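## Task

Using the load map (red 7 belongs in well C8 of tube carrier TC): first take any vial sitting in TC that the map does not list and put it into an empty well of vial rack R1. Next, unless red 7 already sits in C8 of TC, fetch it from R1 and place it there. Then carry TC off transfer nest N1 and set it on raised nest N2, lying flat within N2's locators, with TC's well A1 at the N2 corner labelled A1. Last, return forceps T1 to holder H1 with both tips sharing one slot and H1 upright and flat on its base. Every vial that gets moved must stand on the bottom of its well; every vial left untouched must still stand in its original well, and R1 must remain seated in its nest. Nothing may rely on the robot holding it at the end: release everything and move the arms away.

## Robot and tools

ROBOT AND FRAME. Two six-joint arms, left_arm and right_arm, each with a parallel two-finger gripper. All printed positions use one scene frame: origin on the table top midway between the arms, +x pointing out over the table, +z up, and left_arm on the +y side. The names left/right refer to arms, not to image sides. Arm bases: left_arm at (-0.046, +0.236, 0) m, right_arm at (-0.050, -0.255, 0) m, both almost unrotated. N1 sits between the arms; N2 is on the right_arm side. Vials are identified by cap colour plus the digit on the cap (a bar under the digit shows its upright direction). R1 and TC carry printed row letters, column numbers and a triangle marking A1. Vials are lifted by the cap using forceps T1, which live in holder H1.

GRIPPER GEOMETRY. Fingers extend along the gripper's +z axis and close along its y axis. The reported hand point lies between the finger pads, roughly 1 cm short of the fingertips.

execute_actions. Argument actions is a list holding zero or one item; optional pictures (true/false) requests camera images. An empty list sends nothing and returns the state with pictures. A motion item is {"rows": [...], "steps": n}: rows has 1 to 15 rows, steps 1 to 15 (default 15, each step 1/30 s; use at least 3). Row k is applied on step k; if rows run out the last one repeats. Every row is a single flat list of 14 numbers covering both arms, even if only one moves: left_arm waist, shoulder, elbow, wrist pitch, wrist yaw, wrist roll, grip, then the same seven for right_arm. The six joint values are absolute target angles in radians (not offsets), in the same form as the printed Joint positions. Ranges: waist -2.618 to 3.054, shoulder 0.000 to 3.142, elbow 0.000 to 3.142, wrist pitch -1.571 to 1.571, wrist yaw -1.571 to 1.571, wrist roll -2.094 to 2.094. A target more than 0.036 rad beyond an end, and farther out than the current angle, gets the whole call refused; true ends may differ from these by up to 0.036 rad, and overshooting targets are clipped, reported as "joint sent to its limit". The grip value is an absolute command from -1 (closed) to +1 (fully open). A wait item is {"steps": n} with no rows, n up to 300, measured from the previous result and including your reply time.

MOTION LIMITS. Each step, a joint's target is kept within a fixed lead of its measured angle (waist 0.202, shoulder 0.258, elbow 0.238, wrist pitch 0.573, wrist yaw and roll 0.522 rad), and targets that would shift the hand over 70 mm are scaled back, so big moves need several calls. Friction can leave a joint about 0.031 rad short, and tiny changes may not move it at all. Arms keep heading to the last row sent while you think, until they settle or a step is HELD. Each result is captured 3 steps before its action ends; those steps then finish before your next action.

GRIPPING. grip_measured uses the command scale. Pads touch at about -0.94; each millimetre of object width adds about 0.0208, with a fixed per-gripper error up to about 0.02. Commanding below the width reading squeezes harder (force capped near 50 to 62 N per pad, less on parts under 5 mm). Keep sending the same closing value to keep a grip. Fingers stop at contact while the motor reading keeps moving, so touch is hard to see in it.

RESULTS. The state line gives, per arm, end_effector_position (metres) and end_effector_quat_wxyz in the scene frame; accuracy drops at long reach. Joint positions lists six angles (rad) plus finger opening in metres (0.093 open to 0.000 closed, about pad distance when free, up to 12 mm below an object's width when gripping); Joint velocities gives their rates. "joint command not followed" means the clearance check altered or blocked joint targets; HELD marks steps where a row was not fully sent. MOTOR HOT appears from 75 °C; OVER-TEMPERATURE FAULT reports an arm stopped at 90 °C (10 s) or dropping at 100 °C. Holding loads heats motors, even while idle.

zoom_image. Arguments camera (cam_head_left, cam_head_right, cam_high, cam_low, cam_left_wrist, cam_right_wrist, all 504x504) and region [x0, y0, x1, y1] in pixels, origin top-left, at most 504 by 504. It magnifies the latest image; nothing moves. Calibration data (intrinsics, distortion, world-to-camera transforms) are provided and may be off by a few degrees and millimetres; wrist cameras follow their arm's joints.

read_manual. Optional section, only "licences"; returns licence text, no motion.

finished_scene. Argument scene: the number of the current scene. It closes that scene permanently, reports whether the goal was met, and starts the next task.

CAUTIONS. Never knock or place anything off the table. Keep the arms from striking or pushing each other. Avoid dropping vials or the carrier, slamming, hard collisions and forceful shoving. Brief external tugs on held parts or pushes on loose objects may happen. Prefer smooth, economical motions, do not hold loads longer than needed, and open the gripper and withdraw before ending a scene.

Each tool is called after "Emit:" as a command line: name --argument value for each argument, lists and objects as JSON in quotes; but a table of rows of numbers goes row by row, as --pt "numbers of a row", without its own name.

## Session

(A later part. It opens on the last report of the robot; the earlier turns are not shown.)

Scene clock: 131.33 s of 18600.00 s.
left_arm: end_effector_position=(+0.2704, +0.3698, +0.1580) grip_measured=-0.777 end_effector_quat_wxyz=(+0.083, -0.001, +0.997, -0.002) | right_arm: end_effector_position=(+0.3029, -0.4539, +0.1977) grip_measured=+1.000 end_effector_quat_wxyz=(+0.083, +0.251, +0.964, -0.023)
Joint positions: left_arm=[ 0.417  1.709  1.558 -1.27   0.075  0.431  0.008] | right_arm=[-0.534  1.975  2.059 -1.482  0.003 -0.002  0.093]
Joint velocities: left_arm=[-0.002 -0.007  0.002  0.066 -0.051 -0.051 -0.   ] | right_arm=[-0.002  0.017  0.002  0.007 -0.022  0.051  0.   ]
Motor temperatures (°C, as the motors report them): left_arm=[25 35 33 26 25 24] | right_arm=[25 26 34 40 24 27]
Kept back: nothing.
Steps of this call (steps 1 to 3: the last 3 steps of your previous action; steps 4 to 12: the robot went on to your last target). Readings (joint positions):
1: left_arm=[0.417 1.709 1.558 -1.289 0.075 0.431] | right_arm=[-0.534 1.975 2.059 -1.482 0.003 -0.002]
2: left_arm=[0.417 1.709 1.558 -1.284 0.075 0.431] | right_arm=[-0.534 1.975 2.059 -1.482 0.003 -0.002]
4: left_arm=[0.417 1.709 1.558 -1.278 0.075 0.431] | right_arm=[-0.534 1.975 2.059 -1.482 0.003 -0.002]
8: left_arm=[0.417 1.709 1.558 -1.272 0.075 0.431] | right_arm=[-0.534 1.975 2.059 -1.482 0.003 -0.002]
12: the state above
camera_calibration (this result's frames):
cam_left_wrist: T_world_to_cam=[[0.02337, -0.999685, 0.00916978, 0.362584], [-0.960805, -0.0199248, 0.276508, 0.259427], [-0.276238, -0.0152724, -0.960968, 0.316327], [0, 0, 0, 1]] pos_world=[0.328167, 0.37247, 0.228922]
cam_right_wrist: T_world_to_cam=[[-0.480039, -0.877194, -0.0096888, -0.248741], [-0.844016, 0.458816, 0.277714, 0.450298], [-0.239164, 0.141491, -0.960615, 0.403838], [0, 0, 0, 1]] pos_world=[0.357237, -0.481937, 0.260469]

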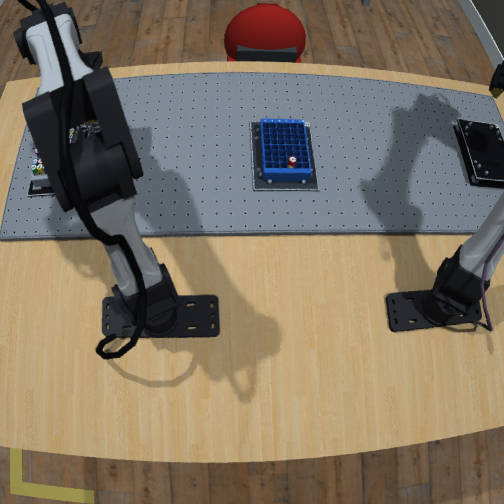

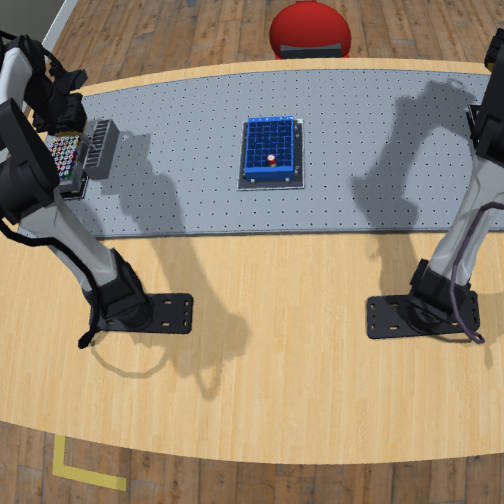

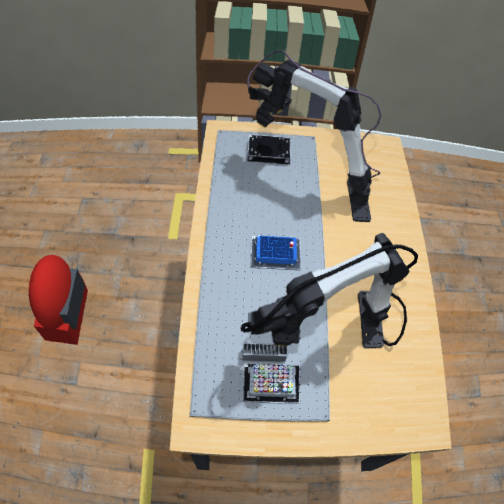

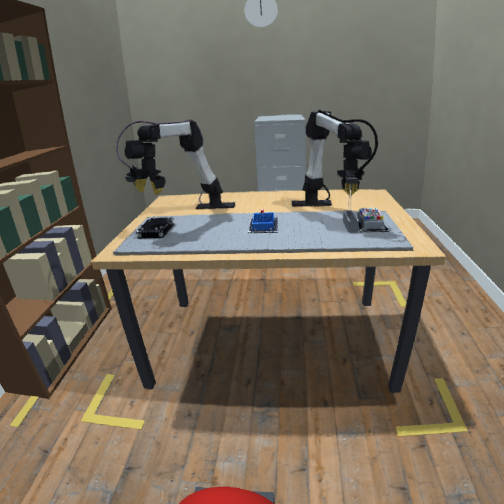

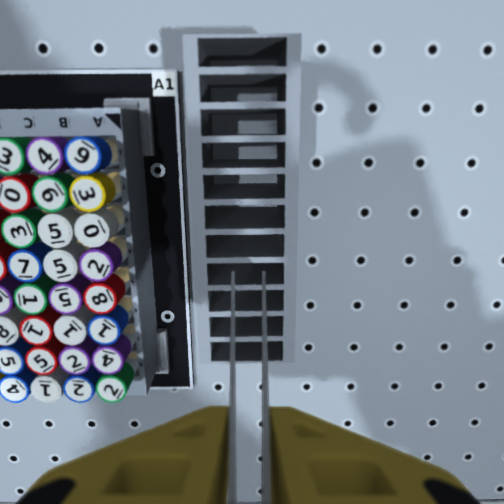

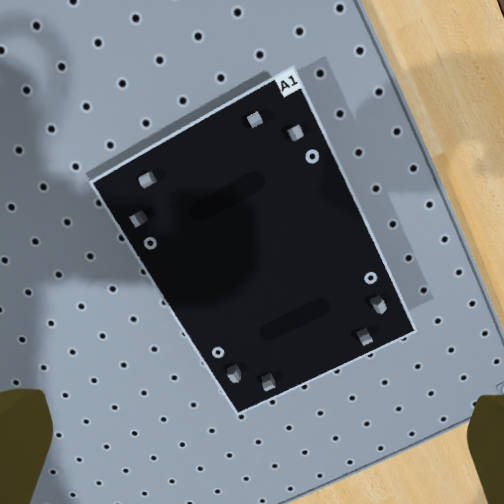

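Emit:
execute_actions --actions '[{"rows":[[0.425,1.71,1.538,-1.243,0.07,0.43,-0.78,-0.53,1.97,2.07,-1.5,0,0,1],[0.425,1.71,1.527,-1.232,0.07,0.43,-0.78,-0.53,1.97,2.07,-1.5,0,0,1],[0.425,1.71,1.516,-1.221,0.07,0.43,-0.78,-0.53,1.97,2.07,-1.5,0,0,1],[0.425,1.71,1.505,-1.21,0.07,0.43,-0.78,-0.53,1.97,2.07,-1.5,0,0,1],[0.425,1.71,1.494,-1.199,0.07,0.43,-0.78,-0.53,1.97,2.07,-1.5,0,0,1],[0.425,1.71,1.483,-1.188,0.07,0.43,-0.78,-0.53,1.97,2.07,-1.5,0,0,1],[0.425,1.71,1.472,-1.177,0.07,0.43,-0.78,-0.53,1.97,2.07,-1.5,0,0,1],[0.425,1.71,1.461,-1.166,0.07,0.43,-0.78,-0.53,1.97,2.07,-1.5,0,0,1],[0.425,1.71,1.45,-1.155,0.07,0.43,-0.78,-0.53,1.97,2.07,-1.5,0,0,1],[0.425,1.71,1.439,-1.144,0.07,0.43,-0.78,-0.53,1.97,2.07,-1.5,0,0,1],[0.425,1.71,1.428,-1.133,0.07,0.43,-0.78,-0.53,1.97,2.07,-1.5,0,0,1],[0.425,1.71,1.417,-1.122,0.07,0.43,-0.78,-0.53,1.97,2.07,-1.5,0,0,1],[0.425,1.71,1.406,-1.111,0.07,0.43,-0.78,-0.53,1.97,2.07,-1.5,0,0,1],[0.425,1.71,1.395,-1.1,0.07,0.43,-0.78,-0.53,1.97,2.07,-1.5,0,0,1],[0.425,1.71,1.387,-1.098,0.07,0.43,-0.78,-0.53,1.97,2.07,-1.5,0,0,1]],"steps":15}]'

Emit:
execute_actions --actions '[{"steps":12}]' --pictures true

Scene clock: 132.07 s of 18600.00 s.
left_arm: end_effector_position=(+0.2668, +0.3681, +0.1302) grip_measured=-0.777 end_effector_quat_wxyz=(+0.074, -0.001, +0.997, -0.007) | right_arm: end_effector_position=(+0.3029, -0.4539, +0.1977) grip_measured=+1.000 end_effector_quat_wxyz=(+0.083, +0.251, +0.964, -0.023)
Joint positions: left_arm=[ 0.417  1.709  1.45  -1.183  0.075  0.431  0.008] | right_arm=[-0.534  1.975  2.059 -1.482  0.003 -0.002  0.093]
Joint velocities: left_arm=[-0.002  0.002 -0.335  0.403 -0.007 -0.022 -0.   ] | right_arm=[-0.017 -0.002  0.007 -0.037 -0.007 -0.051  0.   ]
Motor temperatures (°C, as the motors report them): left_arm=[25 35 33 26 25 24] | right_arm=[25 26 34 40 24 27]
Steps of this call (steps 1 to 10: the robot went on to your last target; steps 11 to 22: the first 12 steps of this action). Readings (joint positions):
11: left_arm=[0.417 1.709 1.558 -1.268 0.075 0.431] | right_arm=[-0.534 1.975 2.059 -1.482 0.003 -0.002]
12: left_arm=[0.417 1.709 1.556 -1.265 0.075 0.431] | right_arm=[-0.534 1.975 2.059 -1.482 0.003 -0.002]
14: left_arm=[0.417 1.709 1.542 -1.252 0.075 0.431] | right_arm=[-0.534 1.975 2.059 -1.482 0.003 -0.002]
18: left_arm=[0.417 1.709 1.495 -1.221 0.075 0.431] | right_arm=[-0.534 1.975 2.059 -1.482 0.003 -0.002]
22: the state above

Scene clock: 132.47 s of 18600.00 s.
left_arm: end_effector_position=(+0.2693, +0.3693, +0.1193) grip_measured=-0.777 end_effector_quat_wxyz=(+0.080, -0.001, +0.997, -0.004) | right_arm: end_effector_position=(+0.3029, -0.4539, +0.1977) grip_measured=+1.000 end_effector_quat_wxyz=(+0.083, +0.251, +0.964, -0.023)
Joint positions: left_arm=[ 0.417  1.709  1.405 -1.124  0.075  0.431  0.008] | right_arm=[-0.534  1.975  2.059 -1.482  0.003 -0.002  0.093]
Joint velocities: left_arm=[-0.002  0.007 -0.017  0.007  0.037 -0.066 -0.001] | right_arm=[ 0.012  0.002 -0.002 -0.066  0.022 -0.007  0.   ]
Motor temperatures (°C, as the motors report them): left_arm=[25 35 33 26 25 24] | right_arm=[25 26 34 40 24 27]
Kept back: nothing.
Steps of this call (steps 1 to 3: the last 3 steps of your previous action; steps 4 to 12: the robot went on to your last target). Readings (joint positions):
1: left_arm=[0.417 1.709 1.440 -1.172 0.075 0.431] | right_arm=[-0.534 1.975 2.059 -1.482 0.003 -0.002]
2: left_arm=[0.417 1.709 1.429 -1.162 0.075 0.431] | right_arm=[-0.534 1.975 2.059 -1.482 0.003 -0.002]
4: left_arm=[0.417 1.709 1.410 -1.144 0.075 0.431] | right_arm=[-0.534 1.975 2.059 -1.482 0.003 -0.002]
8: left_arm=[0.417 1.709 1.405 -1.128 0.075 0.431] | right_arm=[-0.534 1.975 2.059 -1.482 0.003 -0.002]
12: the state above
camera_calibration (this result's frames):
cam_left_wrist: T_world_to_cam=[[0.0234356, -0.999654, 0.0119335, 0.362108], [-0.959067, -0.0191113, 0.282535, 0.267631], [-0.282209, -0.0180664, -0.959183, 0.28118], [0, 0, 0, 1]] pos_world=[0.327541, 0.372177, 0.189767]
cam_right_wrist: T_world_to_cam=[[-0.480039, -0.877194, -0.0096888, -0.248741], [-0.844016, 0.458816, 0.277714, 0.450298], [-0.239164, 0.141491, -0.960615, 0.403838], [0, 0, 0, 1]] pos_world=[0.357237, -0.481937, 0.260469]

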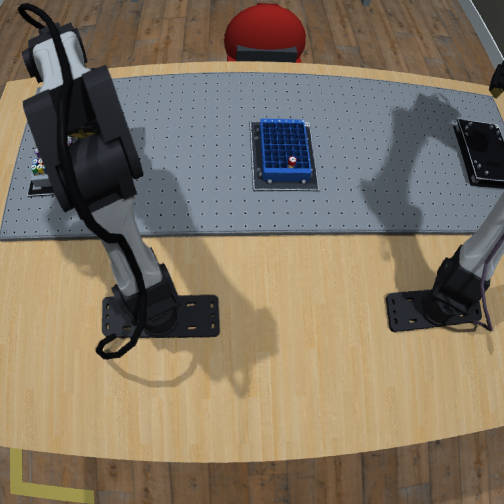

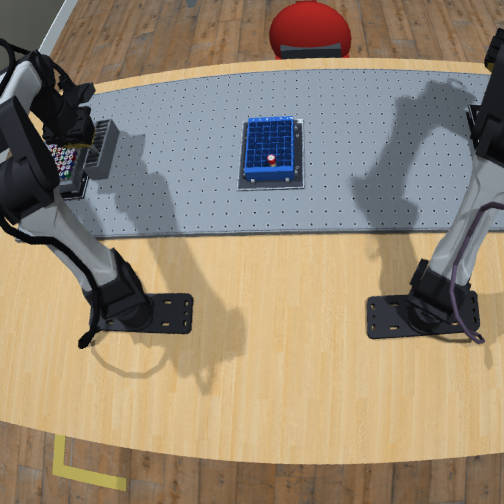

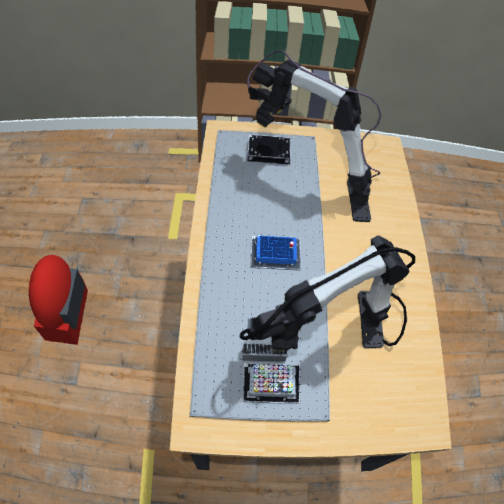

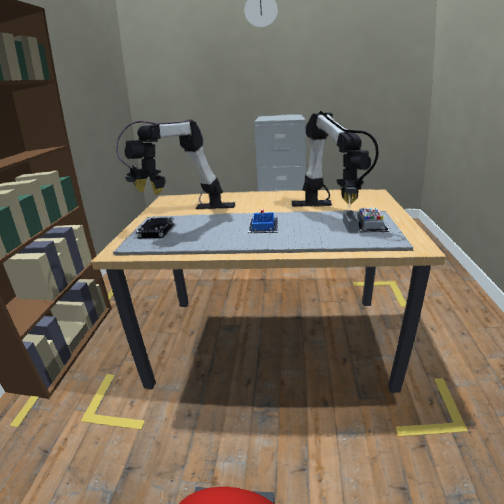

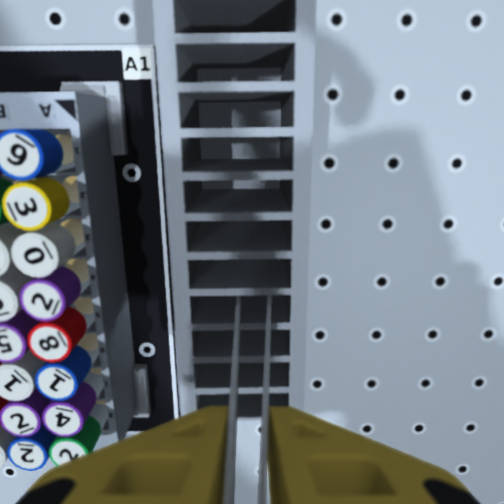

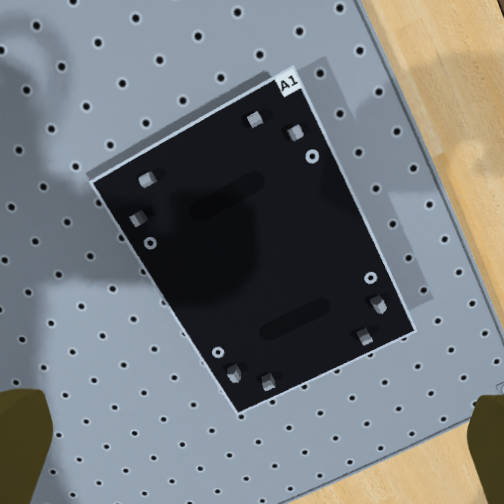

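Emit:
execute_actions --actions '[{"rows":[[0.42,1.71,1.41,-1.12,0.07,0.43,-0.6,-0.48,1.97,2.07,-1.5,0,0.05,1],[0.42,1.71,1.41,-1.12,0.07,0.43,-0.4,-0.42,1.97,2.07,-1.5,0,0.1,1],[0.42,1.71,1.41,-1.12,0.07,0.43,-0.2,-0.34,1.97,2.07,-1.5,0,0.15,1],[0.42,1.71,1.41,-1.12,0.07,0.43,-0.1,-0.26,1.97,2.07,-1.5,0,0.2,1],[0.42,1.71,1.41,-1.12,0.07,0.43,-0.1,-0.18,1.97,2.07,-1.5,0,0.25,1],[0.42,1.71,1.41,-1.12,0.07,0.43,-0.1,-0.1,1.97,2.07,-1.5,0,0.3,1],[0.42,1.71,1.44,-1.15,0.07,0.43,-0.1,-0.02,1.97,2.07,-1.5,0,0.35,1],[0.42,1.71,1.47,-1.18,0.07,0.43,-0.1,0.06,1.97,2.07,-1.5,0,0.4,1],[0.42,1.71,1.5,-1.21,0.07,0.43,-0.1,0.14,1.97,2.07,-1.5,0,0.45,1],[0.42,1.71,1.53,-1.24,0.07,0.43,-0.1,0.22,1.97,2.07,-1.5,0,0.5,1],[0.42,1.71,1.56,-1.27,0.07,0.43,-0.1,0.3,1.97,2.07,-1.5,0,0.55,1],[0.42,1.71,1.6,-1.31,0.07,0.43,-0.1,0.38,1.97,2.07,-1.5,0,0.6,1],[0.42,1.71,1.64,-1.35,0.07,0.43,-0.1,0.46,1.97,2.07,-1.5,0,0.65,1],[0.42,1.71,1.68,-1.39,0.07,0.43,-0.1,0.54,1.97,2.07,-1.5,0,0.685,1],[0.42,1.71,1.72,-1.43,0.07,0.43,-0.1,0.6,1.97,2.07,-1.5,0,0.685,1]],"steps":15}]'

Emit:
execute_actions --actions '[{"rows":[[0.42,1.68,1.74,-1.45,0.07,0.43,-0.1,0.64,2.0,2.04,-1.48,0,0.685,1],[0.42,1.62,1.72,-1.45,0.07,0.43,-0.1,0.659,2.03,2.01,-1.46,0,0.685,1],[0.42,1.55,1.66,-1.45,0.07,0.43,-0.1,0.659,2.06,1.98,-1.44,0,0.685,1],[0.42,1.47,1.58,-1.45,0.07,0.43,-0.1,0.659,2.09,1.955,-1.42,0,0.685,1],[0.42,1.39,1.5,-1.45,0.07,0.43,-0.1,0.659,2.11,1.935,-1.4,0,0.685,1],[0.42,1.31,1.42,-1.45,0.07,0.43,-0.1,0.659,2.11,1.935,-1.4,0,0.685,1],[0.42,1.23,1.34,-1.45,0.07,0.43,-0.1,0.659,2.11,1.935,-1.4,0,0.685,1],[0.42,1.15,1.26,-1.45,0.07,0.43,-0.1,0.659,2.11,1.935,-1.4,0,0.685,1]],"steps":15}]'

Emit:
execute_actions --actions '[{"steps":12}]' --pictures true

Scene clock: 133.47 s of 18600.00 s.
left_arm: end_effector_position=(+0.2755, +0.3722, +0.1478) grip_measured=-0.103 end_effector_quat_wxyz=(+0.093, -0.000, +0.996, +0.002) | right_arm: end_effector_position=(+0.3545, -0.2371, +0.1977) grip_measured=+1.000 end_effector_quat_wxyz=(+0.085, +0.160, +0.983, +0.014)
Joint positions: left_arm=[ 0.417  1.709  1.514 -1.206  0.075  0.431  0.04 ] | right_arm=[ 0.027  1.975  2.059 -1.482  0.009  0.371  0.093]
Joint velocities: left_arm=[-0.002 -0.012  1.023 -0.623  0.066 -0.11   0.001] | right_arm=[ 1.766 -0.002 -0.007  0.022 -0.022  1.223  0.   ]
Motor temperatures (°C, as the motors report them): left_arm=[25 35 33 26 25 24] | right_arm=[25 26 34 40 24 27]
Steps of this call (steps 1 to 18: the robot went on to your last target; steps 19 to 30: the first 12 steps of this action). Readings (joint positions):
19: left_arm=[0.417 1.709 1.405 -1.123 0.075 0.431] | right_arm=[-0.530 1.975 2.059 -1.482 0.004 0.005]
20: left_arm=[0.417 1.709 1.405 -1.123 0.075 0.431] | right_arm=[-0.518 1.975 2.059 -1.482 0.007 0.021]
22: left_arm=[0.417 1.709 1.405 -1.123 0.075 0.431] | right_arm=[-0.452 1.975 2.059 -1.482 0.016 0.070]
26: left_arm=[0.417 1.709 1.414 -1.133 0.075 0.431] | right_arm=[-0.223 1.975 2.059 -1.482 0.014 0.203]
30: the state above

Scene clock: 133.97 s of 18600.00 s.
left_arm: end_effector_position=(+0.1481, +0.3126, +0.2163) grip_measured=-0.103 end_effector_quat_wxyz=(+0.138, +0.002, +0.990, +0.023) | right_arm: end_effector_position=(+0.2550, +0.0087, +0.1150) grip_measured=+1.000 end_effector_quat_wxyz=(-0.011, -0.025, +1.000, -0.002)
Joint positions: left_arm=[ 0.417  1.143  1.292 -1.449  0.075  0.431  0.04 ] | right_arm=[ 0.687  2.113  1.944 -1.421 -0.012  0.659  0.093]
Joint velocities: left_arm=[ 0.007 -0.335 -0.256 -0.344  0.037  0.007  0.001] | right_arm=[ 0.012  0.247 -0.168 -0.022  0.007  0.066  0.   ]
Motor temperatures (°C, as the motors report them): left_arm=[25 35 33 26 25 24] | right_arm=[25 27 34 39 24 27]
Steps of this call (steps 1 to 3: the last 3 steps of your previous action; steps 4 to 15: the first 12 steps of this action). Readings (joint positions):
4: left_arm=[0.417 1.709 1.669 -1.310 0.075 0.431] | right_arm=[0.280 1.975 2.059 -1.481 0.005 0.531]
5: left_arm=[0.417 1.699 1.692 -1.325 0.075 0.431] | right_arm=[0.342 1.977 2.058 -1.478 0.004 0.555]
7: left_arm=[0.417 1.630 1.668 -1.337 0.075 0.431] | right_arm=[0.456 1.987 2.043 -1.464 0.002 0.587]
11: left_arm=[0.417 1.341 1.441 -1.367 0.075 0.431] | right_arm=[0.631 2.048 1.986 -1.430 -0.003 0.632]
15: the state above

Scene clock: 134.37 s of 18600.00 s.
left_arm: end_effector_position=(+0.1439, +0.3107, +0.2115) grip_measured=-0.103 end_effector_quat_wxyz=(+0.129, +0.001, +0.991, +0.019) | right_arm: end_effector_position=(+0.2610, +0.0007, +0.1126) grip_measured=+1.000 end_effector_quat_wxyz=(-0.012, -0.003, +1.000, -0.005)
Joint positions: left_arm=[ 0.417  1.139  1.274 -1.456  0.075  0.431  0.04 ] | right_arm=[ 0.664  2.117  1.939 -1.418 -0.008  0.679  0.093]
Joint velocities: left_arm=[ 0.017  0.002  0.002 -0.066 -0.051  0.022 -0.   ] | right_arm=[ 0.012 -0.007 -0.002  0.037  0.022 -0.007  0.   ]
Motor temperatures (°C, as the motors report them): left_arm=[25 35 33 26 25 24] | right_arm=[25 27 34 39 24 27]
Kept back: nothing.
Steps of this call (steps 1 to 3: the last 3 steps of your previous action; steps 4 to 12: the robot went on to your last target). Readings (joint positions):
1: left_arm=[0.417 1.139 1.287 -1.456 0.075 0.431] | right_arm=[0.684 2.119 1.940 -1.421 -0.012 0.663]
2: left_arm=[0.417 1.139 1.282 -1.456 0.075 0.431] | right_arm=[0.679 2.120 1.939 -1.421 -0.012 0.666]
4: left_arm=[0.417 1.139 1.275 -1.456 0.075 0.431] | right_arm=[0.670 2.117 1.939 -1.419 -0.010 0.671]
8: left_arm=[0.417 1.139 1.274 -1.456 0.075 0.431] | right_arm=[0.664 2.117 1.939 -1.419 -0.008 0.677]
12: the state above
camera_calibration (this result's frames):
cam_left_wrist: T_world_to_cam=[[0.0244041, -0.999201, -0.0316525, 0.314236], [-0.982081, -0.0298804, 0.186076, 0.147276], [-0.186873, 0.0265443, -0.982025, 0.310416], [0, 0, 0, 1]] pos_world=[0.194977, 0.310146, 0.287378]
cam_right_wrist: T_world_to_cam=[[0.014018, -0.999892, -0.00434966, -0.000295527], [-0.887481, -0.0144458, 0.460618, 0.221108], [-0.460632, -0.00259669, -0.887588, 0.297486], [0, 0, 0, 1]] pos_world=[0.333265, 0.00367106, 0.162197]

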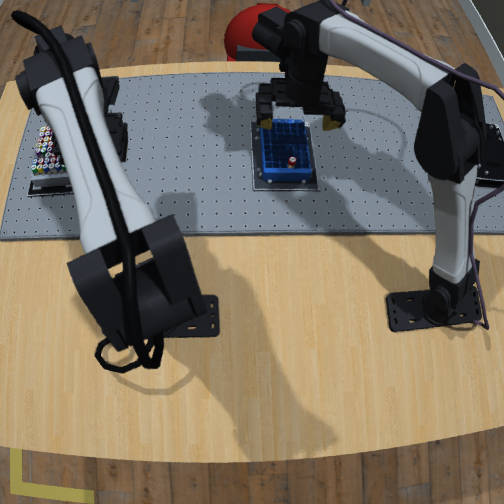

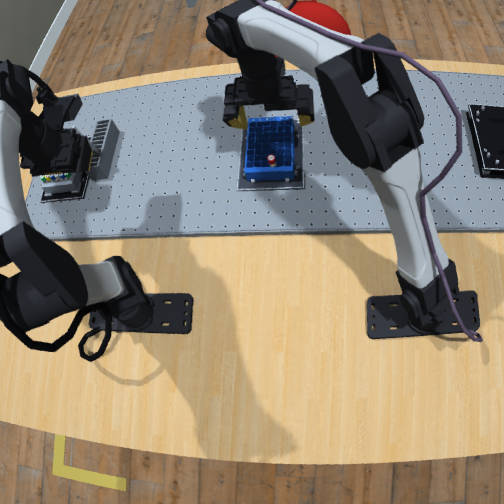

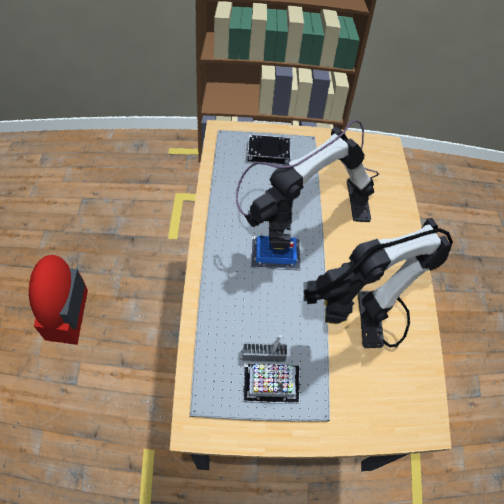

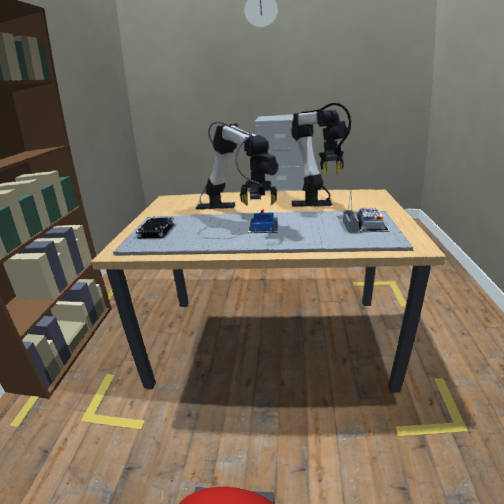

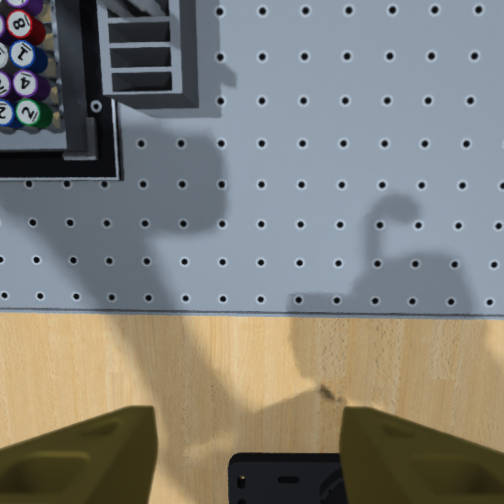

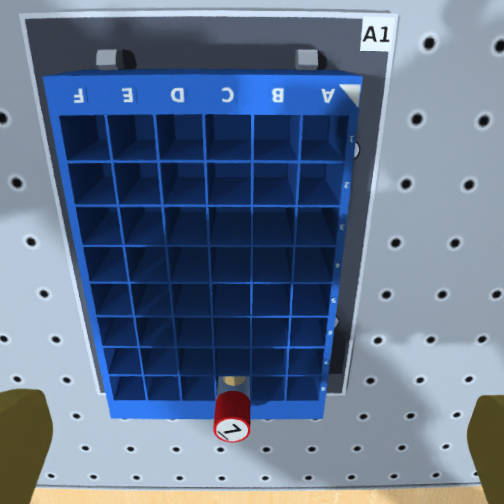

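Emit:
execute_actions --actions '[{"rows":[[0.42,1.15,1.26,-1.45,0.07,0.43,-0.1,0.69,2.125,1.92,-1.37,0,0.72,1],[0.42,1.15,1.26,-1.45,0.07,0.43,-0.1,0.7,2.13,1.9,-1.34,0,0.72,1],[0.42,1.15,1.26,-1.45,0.07,0.43,-0.1,0.7,2.135,1.88,-1.31,0,0.72,1],[0.42,1.15,1.26,-1.45,0.07,0.43,-0.1,0.7,2.14,1.86,-1.28,0,0.72,1],[0.42,1.15,1.26,-1.45,0.07,0.43,-0.1,0.7,2.145,1.84,-1.25,0,0.72,1],[0.42,1.15,1.26,-1.45,0.07,0.43,-0.1,0.7,2.15,1.82,-1.23,0,0.72,1],[0.42,1.15,1.26,-1.45,0.07,0.43,-0.1,0.7,2.15,1.8,-1.22,0,0.72,1]],"steps":15}]'

Emit:
execute_actions --actions '[{"steps":12}]' --pictures true

Scene clock: 135.03 s of 18600.00 s.
left_arm: end_effector_position=(+0.1439, +0.3107, +0.2115) grip_measured=-0.103 end_effector_quat_wxyz=(+0.129, +0.001, +0.991, +0.019) | right_arm: end_effector_position=(+0.2576, +0.0144, +0.0738) grip_measured=+1.000 end_effector_quat_wxyz=(-0.008, -0.003, +1.000, -0.003)
Joint positions: left_arm=[ 0.417  1.139  1.274 -1.456  0.075  0.431  0.04 ] | right_arm=[ 0.696  2.136  1.815 -1.266 -0.005  0.712  0.093]
Joint velocities: left_arm=[-0.027 -0.002 -0.012 -0.022  0.051  0.051 -0.001] | right_arm=[ 0.002  0.066 -0.037  0.183  0.007  0.051  0.   ]
Motor temperatures (°C, as the motors report them): left_arm=[25 35 33 26 25 24] | right_arm=[25 27 33 39 24 27]
Steps of this call (steps 1 to 8: the robot went on to your last target; steps 9 to 20: the first 12 steps of this action). Readings (joint positions):
9: left_arm=[0.417 1.139 1.274 -1.456 0.075 0.431] | right_arm=[0.665 2.117 1.939 -1.416 -0.007 0.685]
10: left_arm=[0.417 1.139 1.274 -1.456 0.075 0.431] | right_arm=[0.668 2.117 1.936 -1.407 -0.006 0.691]
12: left_arm=[0.417 1.139 1.274 -1.456 0.075 0.431] | right_arm=[0.679 2.117 1.917 -1.374 -0.005 0.700]
16: left_arm=[0.417 1.139 1.274 -1.456 0.075 0.431] | right_arm=[0.695 2.119 1.841 -1.296 -0.005 0.709]
20: the state above

Scene clock: 135.43 s of 18600.00 s.
left_arm: end_effector_position=(+0.1439, +0.3107, +0.2115) grip_measured=-0.103 end_effector_quat_wxyz=(+0.129, +0.001, +0.991, +0.019) | right_arm: end_effector_position=(+0.2623, +0.0185, +0.0731) grip_measured=+1.000 end_effector_quat_wxyz=(+0.001, -0.001, +1.000, +0.005)
Joint positions: left_arm=[ 0.417  1.139  1.274 -1.456  0.075  0.431  0.04 ] | right_arm=[ 0.696  2.137  1.815 -1.24  -0.005  0.715  0.093]
Joint velocities: left_arm=[-0.002  0.012 -0.002  0.007  0.037 -0.022 -0.001] | right_arm=[-0.002 -0.007 -0.012  0.007  0.022  0.051  0.   ]
Motor temperatures (°C, as the motors report them): left_arm=[25 35 33 26 25 24] | right_arm=[25 27 33 39 24 27]
Kept back: nothing.
Steps of this call (steps 1 to 3: the last 3 steps of your previous action; steps 4 to 12: the robot went on to your last target). Readings (joint positions):
1: left_arm=[0.417 1.139 1.274 -1.456 0.075 0.431] | right_arm=[0.696 2.137 1.815 -1.261 -0.005 0.713]
2: left_arm=[0.417 1.139 1.274 -1.456 0.075 0.431] | right_arm=[0.696 2.137 1.815 -1.257 -0.005 0.714]
4: left_arm=[0.417 1.139 1.274 -1.456 0.075 0.431] | right_arm=[0.696 2.137 1.815 -1.249 -0.005 0.714]
8: left_arm=[0.417 1.139 1.274 -1.456 0.075 0.431] | right_arm=[0.696 2.137 1.815 -1.242 -0.005 0.715]
12: the state above
camera_calibration (this result's frames):
cam_left_wrist: T_world_to_cam=[[0.0244041, -0.999201, -0.0316525, 0.314236], [-0.982081, -0.0298804, 0.186076, 0.147276], [-0.186873, 0.0265443, -0.982025, 0.310416], [0, 0, 0, 1]] pos_world=[0.194977, 0.310146, 0.287378]
cam_right_wrist: T_world_to_cam=[[0.0102244, -0.999664, -0.0238005, 0.0196736], [-0.899839, -0.0195787, 0.435782, 0.245849], [-0.436102, 0.016961, -0.899737, 0.257186], [0, 0, 0, 1]] pos_world=[0.333183, 0.0201183, 0.124732]

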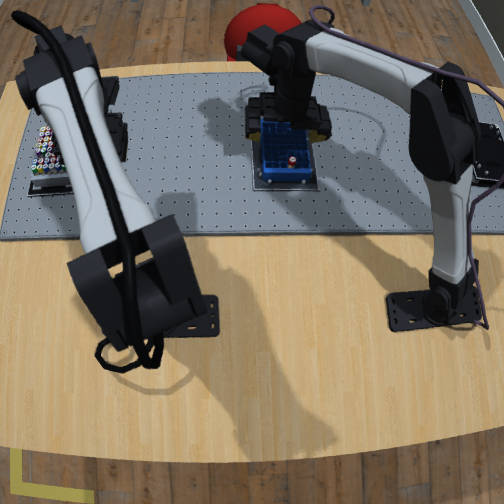

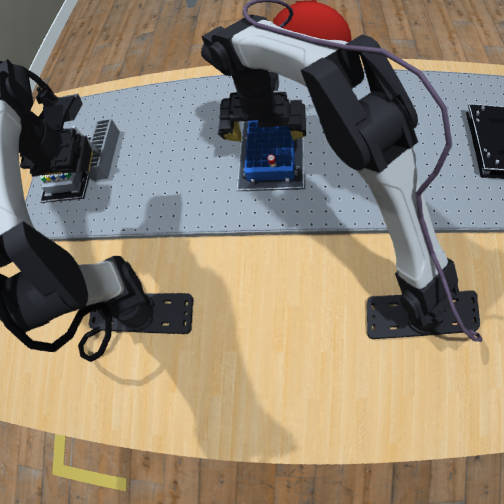

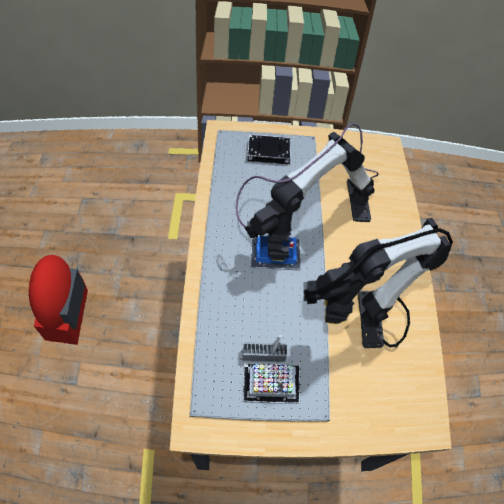

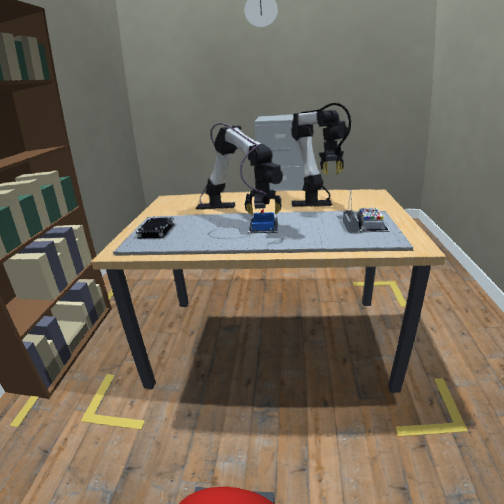

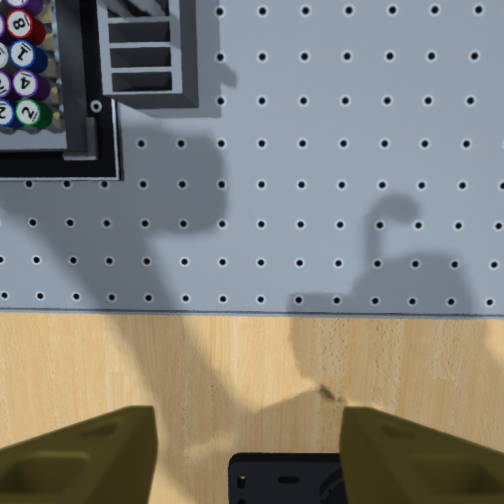

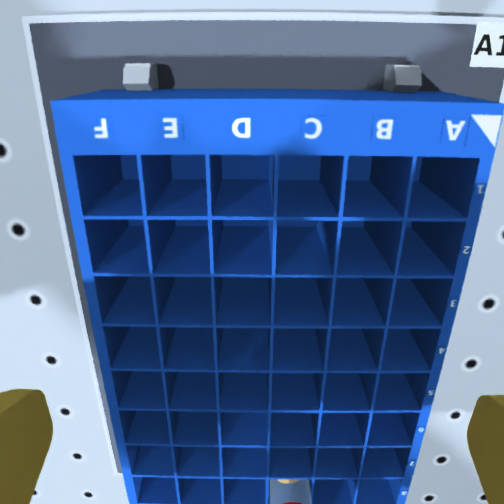

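Emit:
execute_actions --actions '[{"rows":[[0.42,1.15,1.26,-1.45,0.07,0.43,-0.1,0.70,2.155,1.72,-1.16,0,0.72,1]],"steps":15}]'

Emit:
execute_actions --actions '[{"steps":15}]' --pictures true

Scene clock: 136.60 s of 18600.00 s.
left_arm: end_effector_position=(+0.1439, +0.3107, +0.2115) grip_measured=-0.103 end_effector_quat_wxyz=(+0.129, +0.001, +0.991, +0.019) | right_arm: end_effector_position=(+0.2561, +0.0134, +0.0515) grip_measured=+1.000 end_effector_quat_wxyz=(-0.009, -0.001, +1.000, -0.003)
Joint positions: left_arm=[ 0.417  1.139  1.274 -1.456  0.075  0.431  0.04 ] | right_arm=[ 0.696  2.142  1.735 -1.182 -0.007  0.715  0.093]
Joint velocities: left_arm=[-0.007  0.007 -0.012 -0.022  0.007 -0.051  0.001] | right_arm=[ 0.022 -0.012  0.007 -0.022  0.007 -0.066  0.   ]
Motor temperatures (°C, as the motors report them): left_arm=[25 35 33 26 25 24] | right_arm=[25 28 33 39 24 27]
Steps of this call (steps 1 to 23: the robot went on to your last target; steps 24 to 35: the first 12 steps of this action). Readings (joint positions):
24: left_arm=[0.417 1.139 1.274 -1.456 0.075 0.431] | right_arm=[0.696 2.136 1.803 -1.227 -0.005 0.715]
25: left_arm=[0.417 1.139 1.274 -1.456 0.075 0.431] | right_arm=[0.696 2.133 1.785 -1.211 -0.005 0.715]
27: left_arm=[0.417 1.139 1.274 -1.456 0.075 0.431] | right_arm=[0.696 2.136 1.753 -1.198 -0.005 0.715]
31: left_arm=[0.417 1.139 1.274 -1.456 0.075 0.431] | right_arm=[0.696 2.142 1.735 -1.189 -0.007 0.715]
35: the state above

Scene clock: 137.10 s of 18600.00 s.
left_arm: end_effector_position=(+0.1439, +0.3107, +0.2115) grip_measured=-0.103 end_effector_quat_wxyz=(+0.129, +0.001, +0.991, +0.019) | right_arm: end_effector_position=(+0.2568, +0.0140, +0.0515) grip_measured=+1.000 end_effector_quat_wxyz=(-0.008, -0.001, +1.000, -0.002)
Joint positions: left_arm=[ 0.417  1.139  1.274 -1.456  0.075  0.431  0.04 ] | right_arm=[ 0.696  2.142  1.735 -1.178 -0.007  0.715  0.093]
Joint velocities: left_arm=[ 0.012 -0.007 -0.017 -0.007 -0.022 -0.022 -0.   ] | right_arm=[-0.002 -0.017  0.002 -0.022  0.037 -0.022  0.   ]
Motor temperatures (°C, as the motors report them): left_arm=[25 35 33 26 25 24] | right_arm=[25 28 33 39 24 27]
Kept back: nothing.
Steps of this call (steps 1 to 3: the last 3 steps of your previous action; steps 4 to 15: the robot went on to your last target). Readings (joint positions):
1: left_arm=[0.417 1.139 1.274 -1.456 0.075 0.431] | right_arm=[0.696 2.142 1.735 -1.181 -0.007 0.715]
2: left_arm=[0.417 1.139 1.274 -1.456 0.075 0.431] | right_arm=[0.696 2.142 1.735 -1.180 -0.007 0.715]
4: left_arm=[0.417 1.139 1.274 -1.456 0.075 0.431] | right_arm=[0.696 2.142 1.735 -1.180 -0.007 0.715]
8: left_arm=[0.417 1.139 1.274 -1.456 0.075 0.431] | right_arm=[0.696 2.142 1.735 -1.179 -0.007 0.715]
15: the state above
All arms were judged still, so your last target was given up. Only a new action makes them travel on or press farther. Fingers that are still opening or closing keep moving.
camera_calibration (this result's frames):
cam_left_wrist: T_world_to_cam=[[0.0244041, -0.999201, -0.0316525, 0.314236], [-0.982081, -0.0298804, 0.186076, 0.147276], [-0.186873, 0.0265443, -0.982025, 0.310416], [0, 0, 0, 1]] pos_world=[0.194977, 0.310146, 0.287378]
cam_right_wrist: T_world_to_cam=[[0.00953268, -0.999901, -0.0103218, 0.0142509], [-0.891873, -0.0131696, 0.452093, 0.247275], [-0.452184, 0.00489606, -0.891911, 0.239299], [0, 0, 0, 1]] pos_world=[0.32861, 0.0163344, 0.10179]

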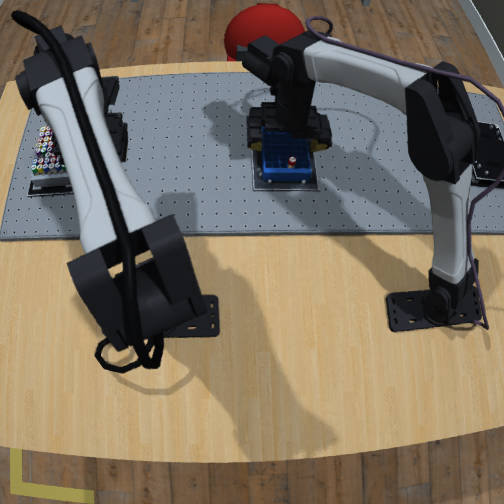

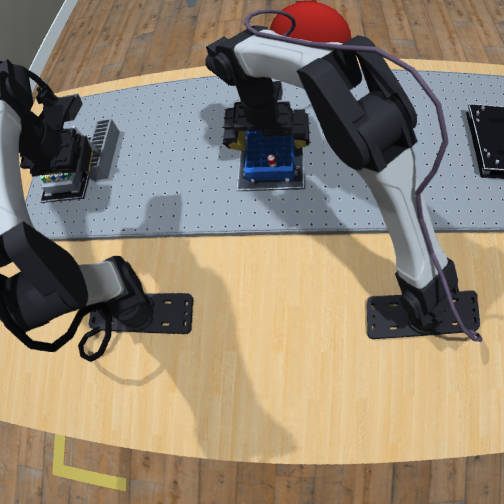

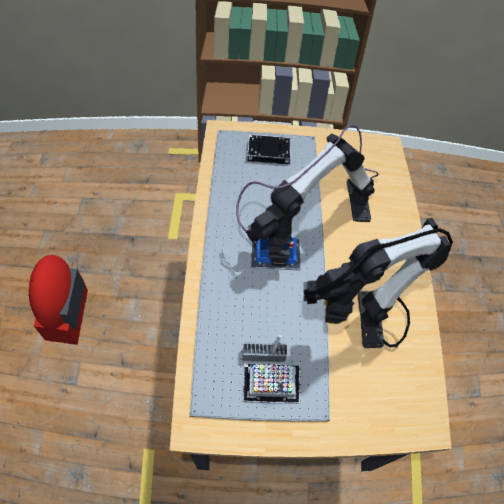

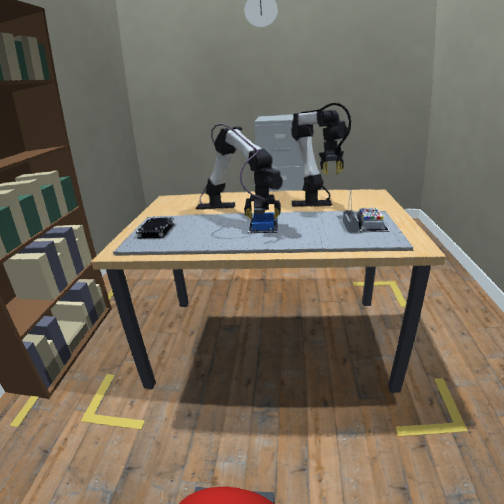

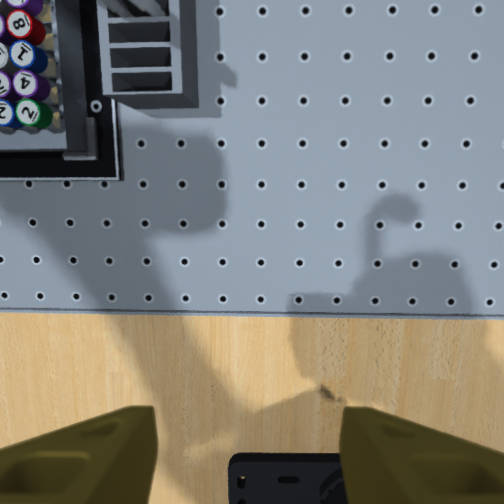

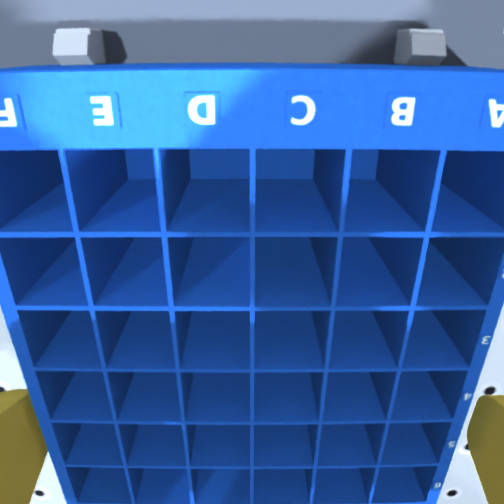

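Emit:
execute_actions --actions '[{"rows":[[0.42,1.15,1.26,-1.45,0.07,0.43,-0.1,0.70,2.165,1.675,-1.095,0,0.72,1]],"steps":15}]'

Emit:
execute_actions --actions '[{"steps":10}]'

Emit:
execute_actions --actions '[{"rows":[[0.42,1.15,1.26,-1.45,0.07,0.43,-0.1,0.70,2.165,1.675,-1.095,0,0.72,0.6]],"steps":15}]' --pictures true

Scene clock: 137.67 s of 18600.00 s.
left_arm: end_effector_position=(+0.1439, +0.3107, +0.2115) grip_measured=-0.103 end_effector_quat_wxyz=(+0.129, +0.001, +0.991, +0.019) | right_arm: end_effector_position=(+0.2579, +0.0150, +0.0388) grip_measured=+1.000 end_effector_quat_wxyz=(-0.003, -0.001, +1.000, +0.002)
Joint positions: left_arm=[ 0.417  1.139  1.274 -1.456  0.075  0.431  0.04 ] | right_arm=[ 0.696  2.147  1.692 -1.119 -0.007  0.715  0.093]
Joint velocities: left_arm=[ 0.002 -0.007 -0.007  0.051  0.007  0.007 -0.   ] | right_arm=[-0.017  0.002 -0.002  0.066  0.037 -0.022  0.   ]
Motor temperatures (°C, as the motors report them): left_arm=[25 35 33 26 25 24] | right_arm=[25 28 33 39 24 27]
Steps of this call (steps 1 to 5: nothing new was sent; steps 6 to 17: the first 12 steps of this action). Readings (joint positions):
6: left_arm=[0.417 1.139 1.274 -1.456 0.075 0.431] | right_arm=[0.696 2.142 1.729 -1.169 -0.007 0.715]
7: left_arm=[0.417 1.139 1.274 -1.456 0.075 0.431] | right_arm=[0.696 2.142 1.720 -1.156 -0.007 0.715]
9: left_arm=[0.417 1.139 1.274 -1.456 0.075 0.431] | right_arm=[0.696 2.144 1.702 -1.139 -0.007 0.715]
13: left_arm=[0.417 1.139 1.274 -1.456 0.075 0.431] | right_arm=[0.696 2.147 1.692 -1.127 -0.007 0.715]
17: the state above

Scene clock: 138.00 s of 18600.00 s.
left_arm: end_effector_position=(+0.1439, +0.3107, +0.2115) grip_measured=-0.103 end_effector_quat_wxyz=(+0.129, +0.001, +0.991, +0.019) | right_arm: end_effector_position=(+0.2588, +0.0158, +0.0388) grip_measured=+1.000 end_effector_quat_wxyz=(-0.001, -0.001, +1.000, +0.003)
Joint positions: left_arm=[ 0.417  1.139  1.274 -1.456  0.075  0.431  0.04 ] | right_arm=[ 0.696  2.147  1.692 -1.114 -0.007  0.715  0.093]
Joint velocities: left_arm=[-0.002  0.007 -0.012 -0.037  0.022  0.007 -0.001] | right_arm=[-0.007 -0.002 -0.017 -0.037 -0.022 -0.051  0.   ]
Motor temperatures (°C, as the motors report them): left_arm=[25 35 33 26 25 24] | right_arm=[25 28 33 38 24 27]
Kept back: nothing.
Steps of this call (steps 1 to 3: the last 3 steps of your previous action; steps 4 to 10: the robot went on to your last target). Readings (joint positions):
1: left_arm=[0.417 1.139 1.274 -1.456 0.075 0.431] | right_arm=[0.696 2.147 1.692 -1.117 -0.007 0.715]
2: left_arm=[0.417 1.139 1.274 -1.456 0.075 0.431] | right_arm=[0.696 2.147 1.692 -1.116 -0.007 0.715]
4: left_arm=[0.417 1.139 1.274 -1.456 0.075 0.431] | right_arm=[0.696 2.147 1.692 -1.115 -0.007 0.715]
8: left_arm=[0.417 1.139 1.274 -1.456 0.075 0.431] | right_arm=[0.696 2.147 1.692 -1.114 -0.007 0.715]
10: the state above

Scene clock: 138.40 s of 18600.00 s.
left_arm: end_effector_position=(+0.1439, +0.3107, +0.2115) grip_measured=-0.103 end_effector_quat_wxyz=(+0.129, +0.001, +0.991, +0.019) | right_arm: end_effector_position=(+0.2590, +0.0160, +0.0388) grip_measured=+0.660 end_effector_quat_wxyz=(-0.001, -0.001, +1.000, +0.004)
Joint positions: left_arm=[ 0.417  1.139  1.274 -1.456  0.075  0.431  0.04 ] | right_arm=[ 0.696  2.147  1.692 -1.113 -0.007  0.716  0.077]
Joint velocities: left_arm=[-0.002  0.007  0.007  0.007 -0.007 -0.007 -0.001] | right_arm=[-0.002  0.012 -0.002 -0.007 -0.022  0.007 -0.   ]
Motor temperatures (°C, as the motors report them): left_arm=[25 35 33 26 25 24] | right_arm=[25 28 33 38 24 27]
Steps of this call (steps 1 to 12: the first 12 steps of this action). Readings (joint positions):
1: left_arm=[0.417 1.139 1.274 -1.456 0.075 0.431] | right_arm=[0.696 2.147 1.692 -1.113 -0.007 0.715]
2: left_arm=[0.417 1.139 1.274 -1.456 0.075 0.431] | right_arm=[0.696 2.147 1.692 -1.113 -0.007 0.716]
4: left_arm=[0.417 1.139 1.274 -1.456 0.075 0.431] | right_arm=[0.696 2.147 1.692 -1.113 -0.007 0.716]
8: left_arm=[0.417 1.139 1.274 -1.456 0.075 0.431] | right_arm=[0.696 2.147 1.692 -1.113 -0.007 0.716]
12: the state above
camera_calibration (this result's frames):
cam_left_wrist: T_world_to_cam=[[0.0244041, -0.999201, -0.0316525, 0.314236], [-0.982081, -0.0298804, 0.186076, 0.147276], [-0.186873, 0.0265443, -0.982025, 0.310416], [0, 0, 0, 1]] pos_world=[0.194977, 0.310146, 0.287378]
cam_right_wrist: T_world_to_cam=[[0.00935273, -0.999719, -0.0217765, 0.0165728], [-0.897538, -0.0179935, 0.44057, 0.256989], [-0.440838, 0.0154247, -0.897454, 0.226028], [0, 0, 0, 1]] pos_world=[0.330144, 0.0177059, 0.089989]

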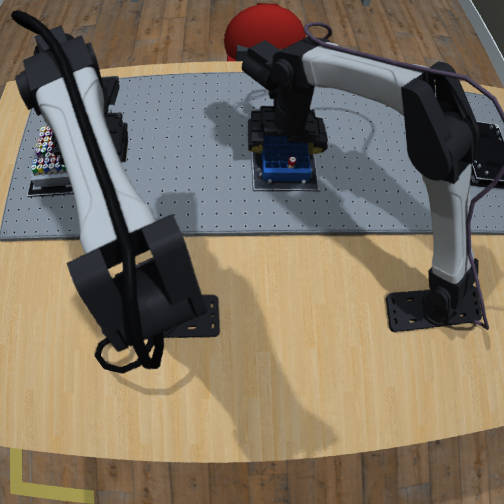

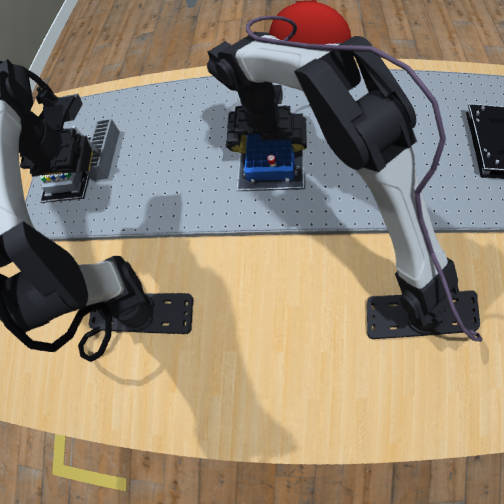

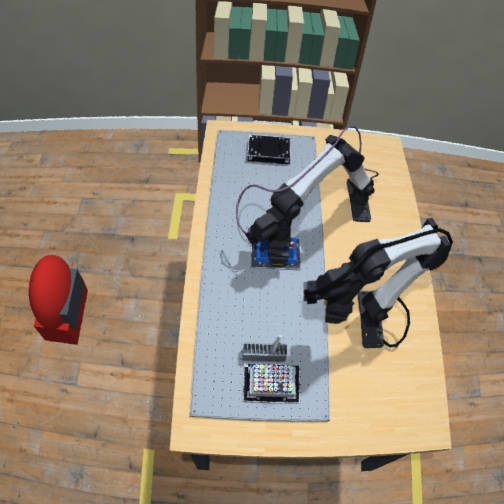

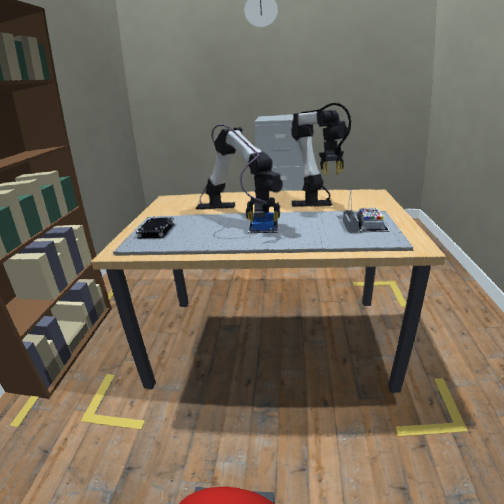

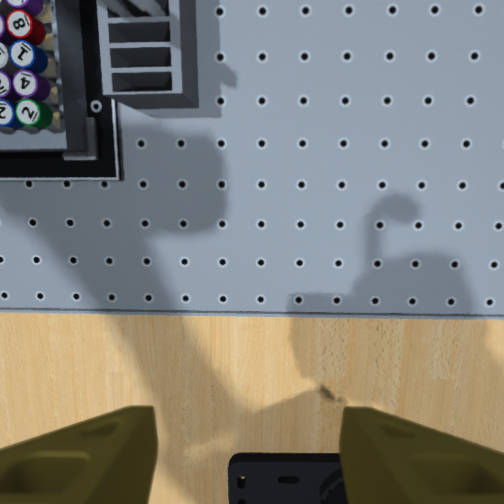

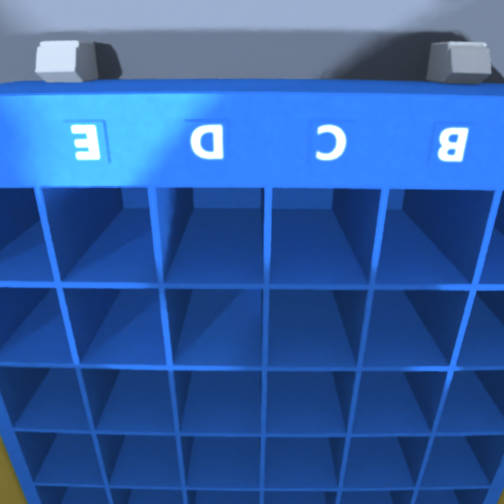

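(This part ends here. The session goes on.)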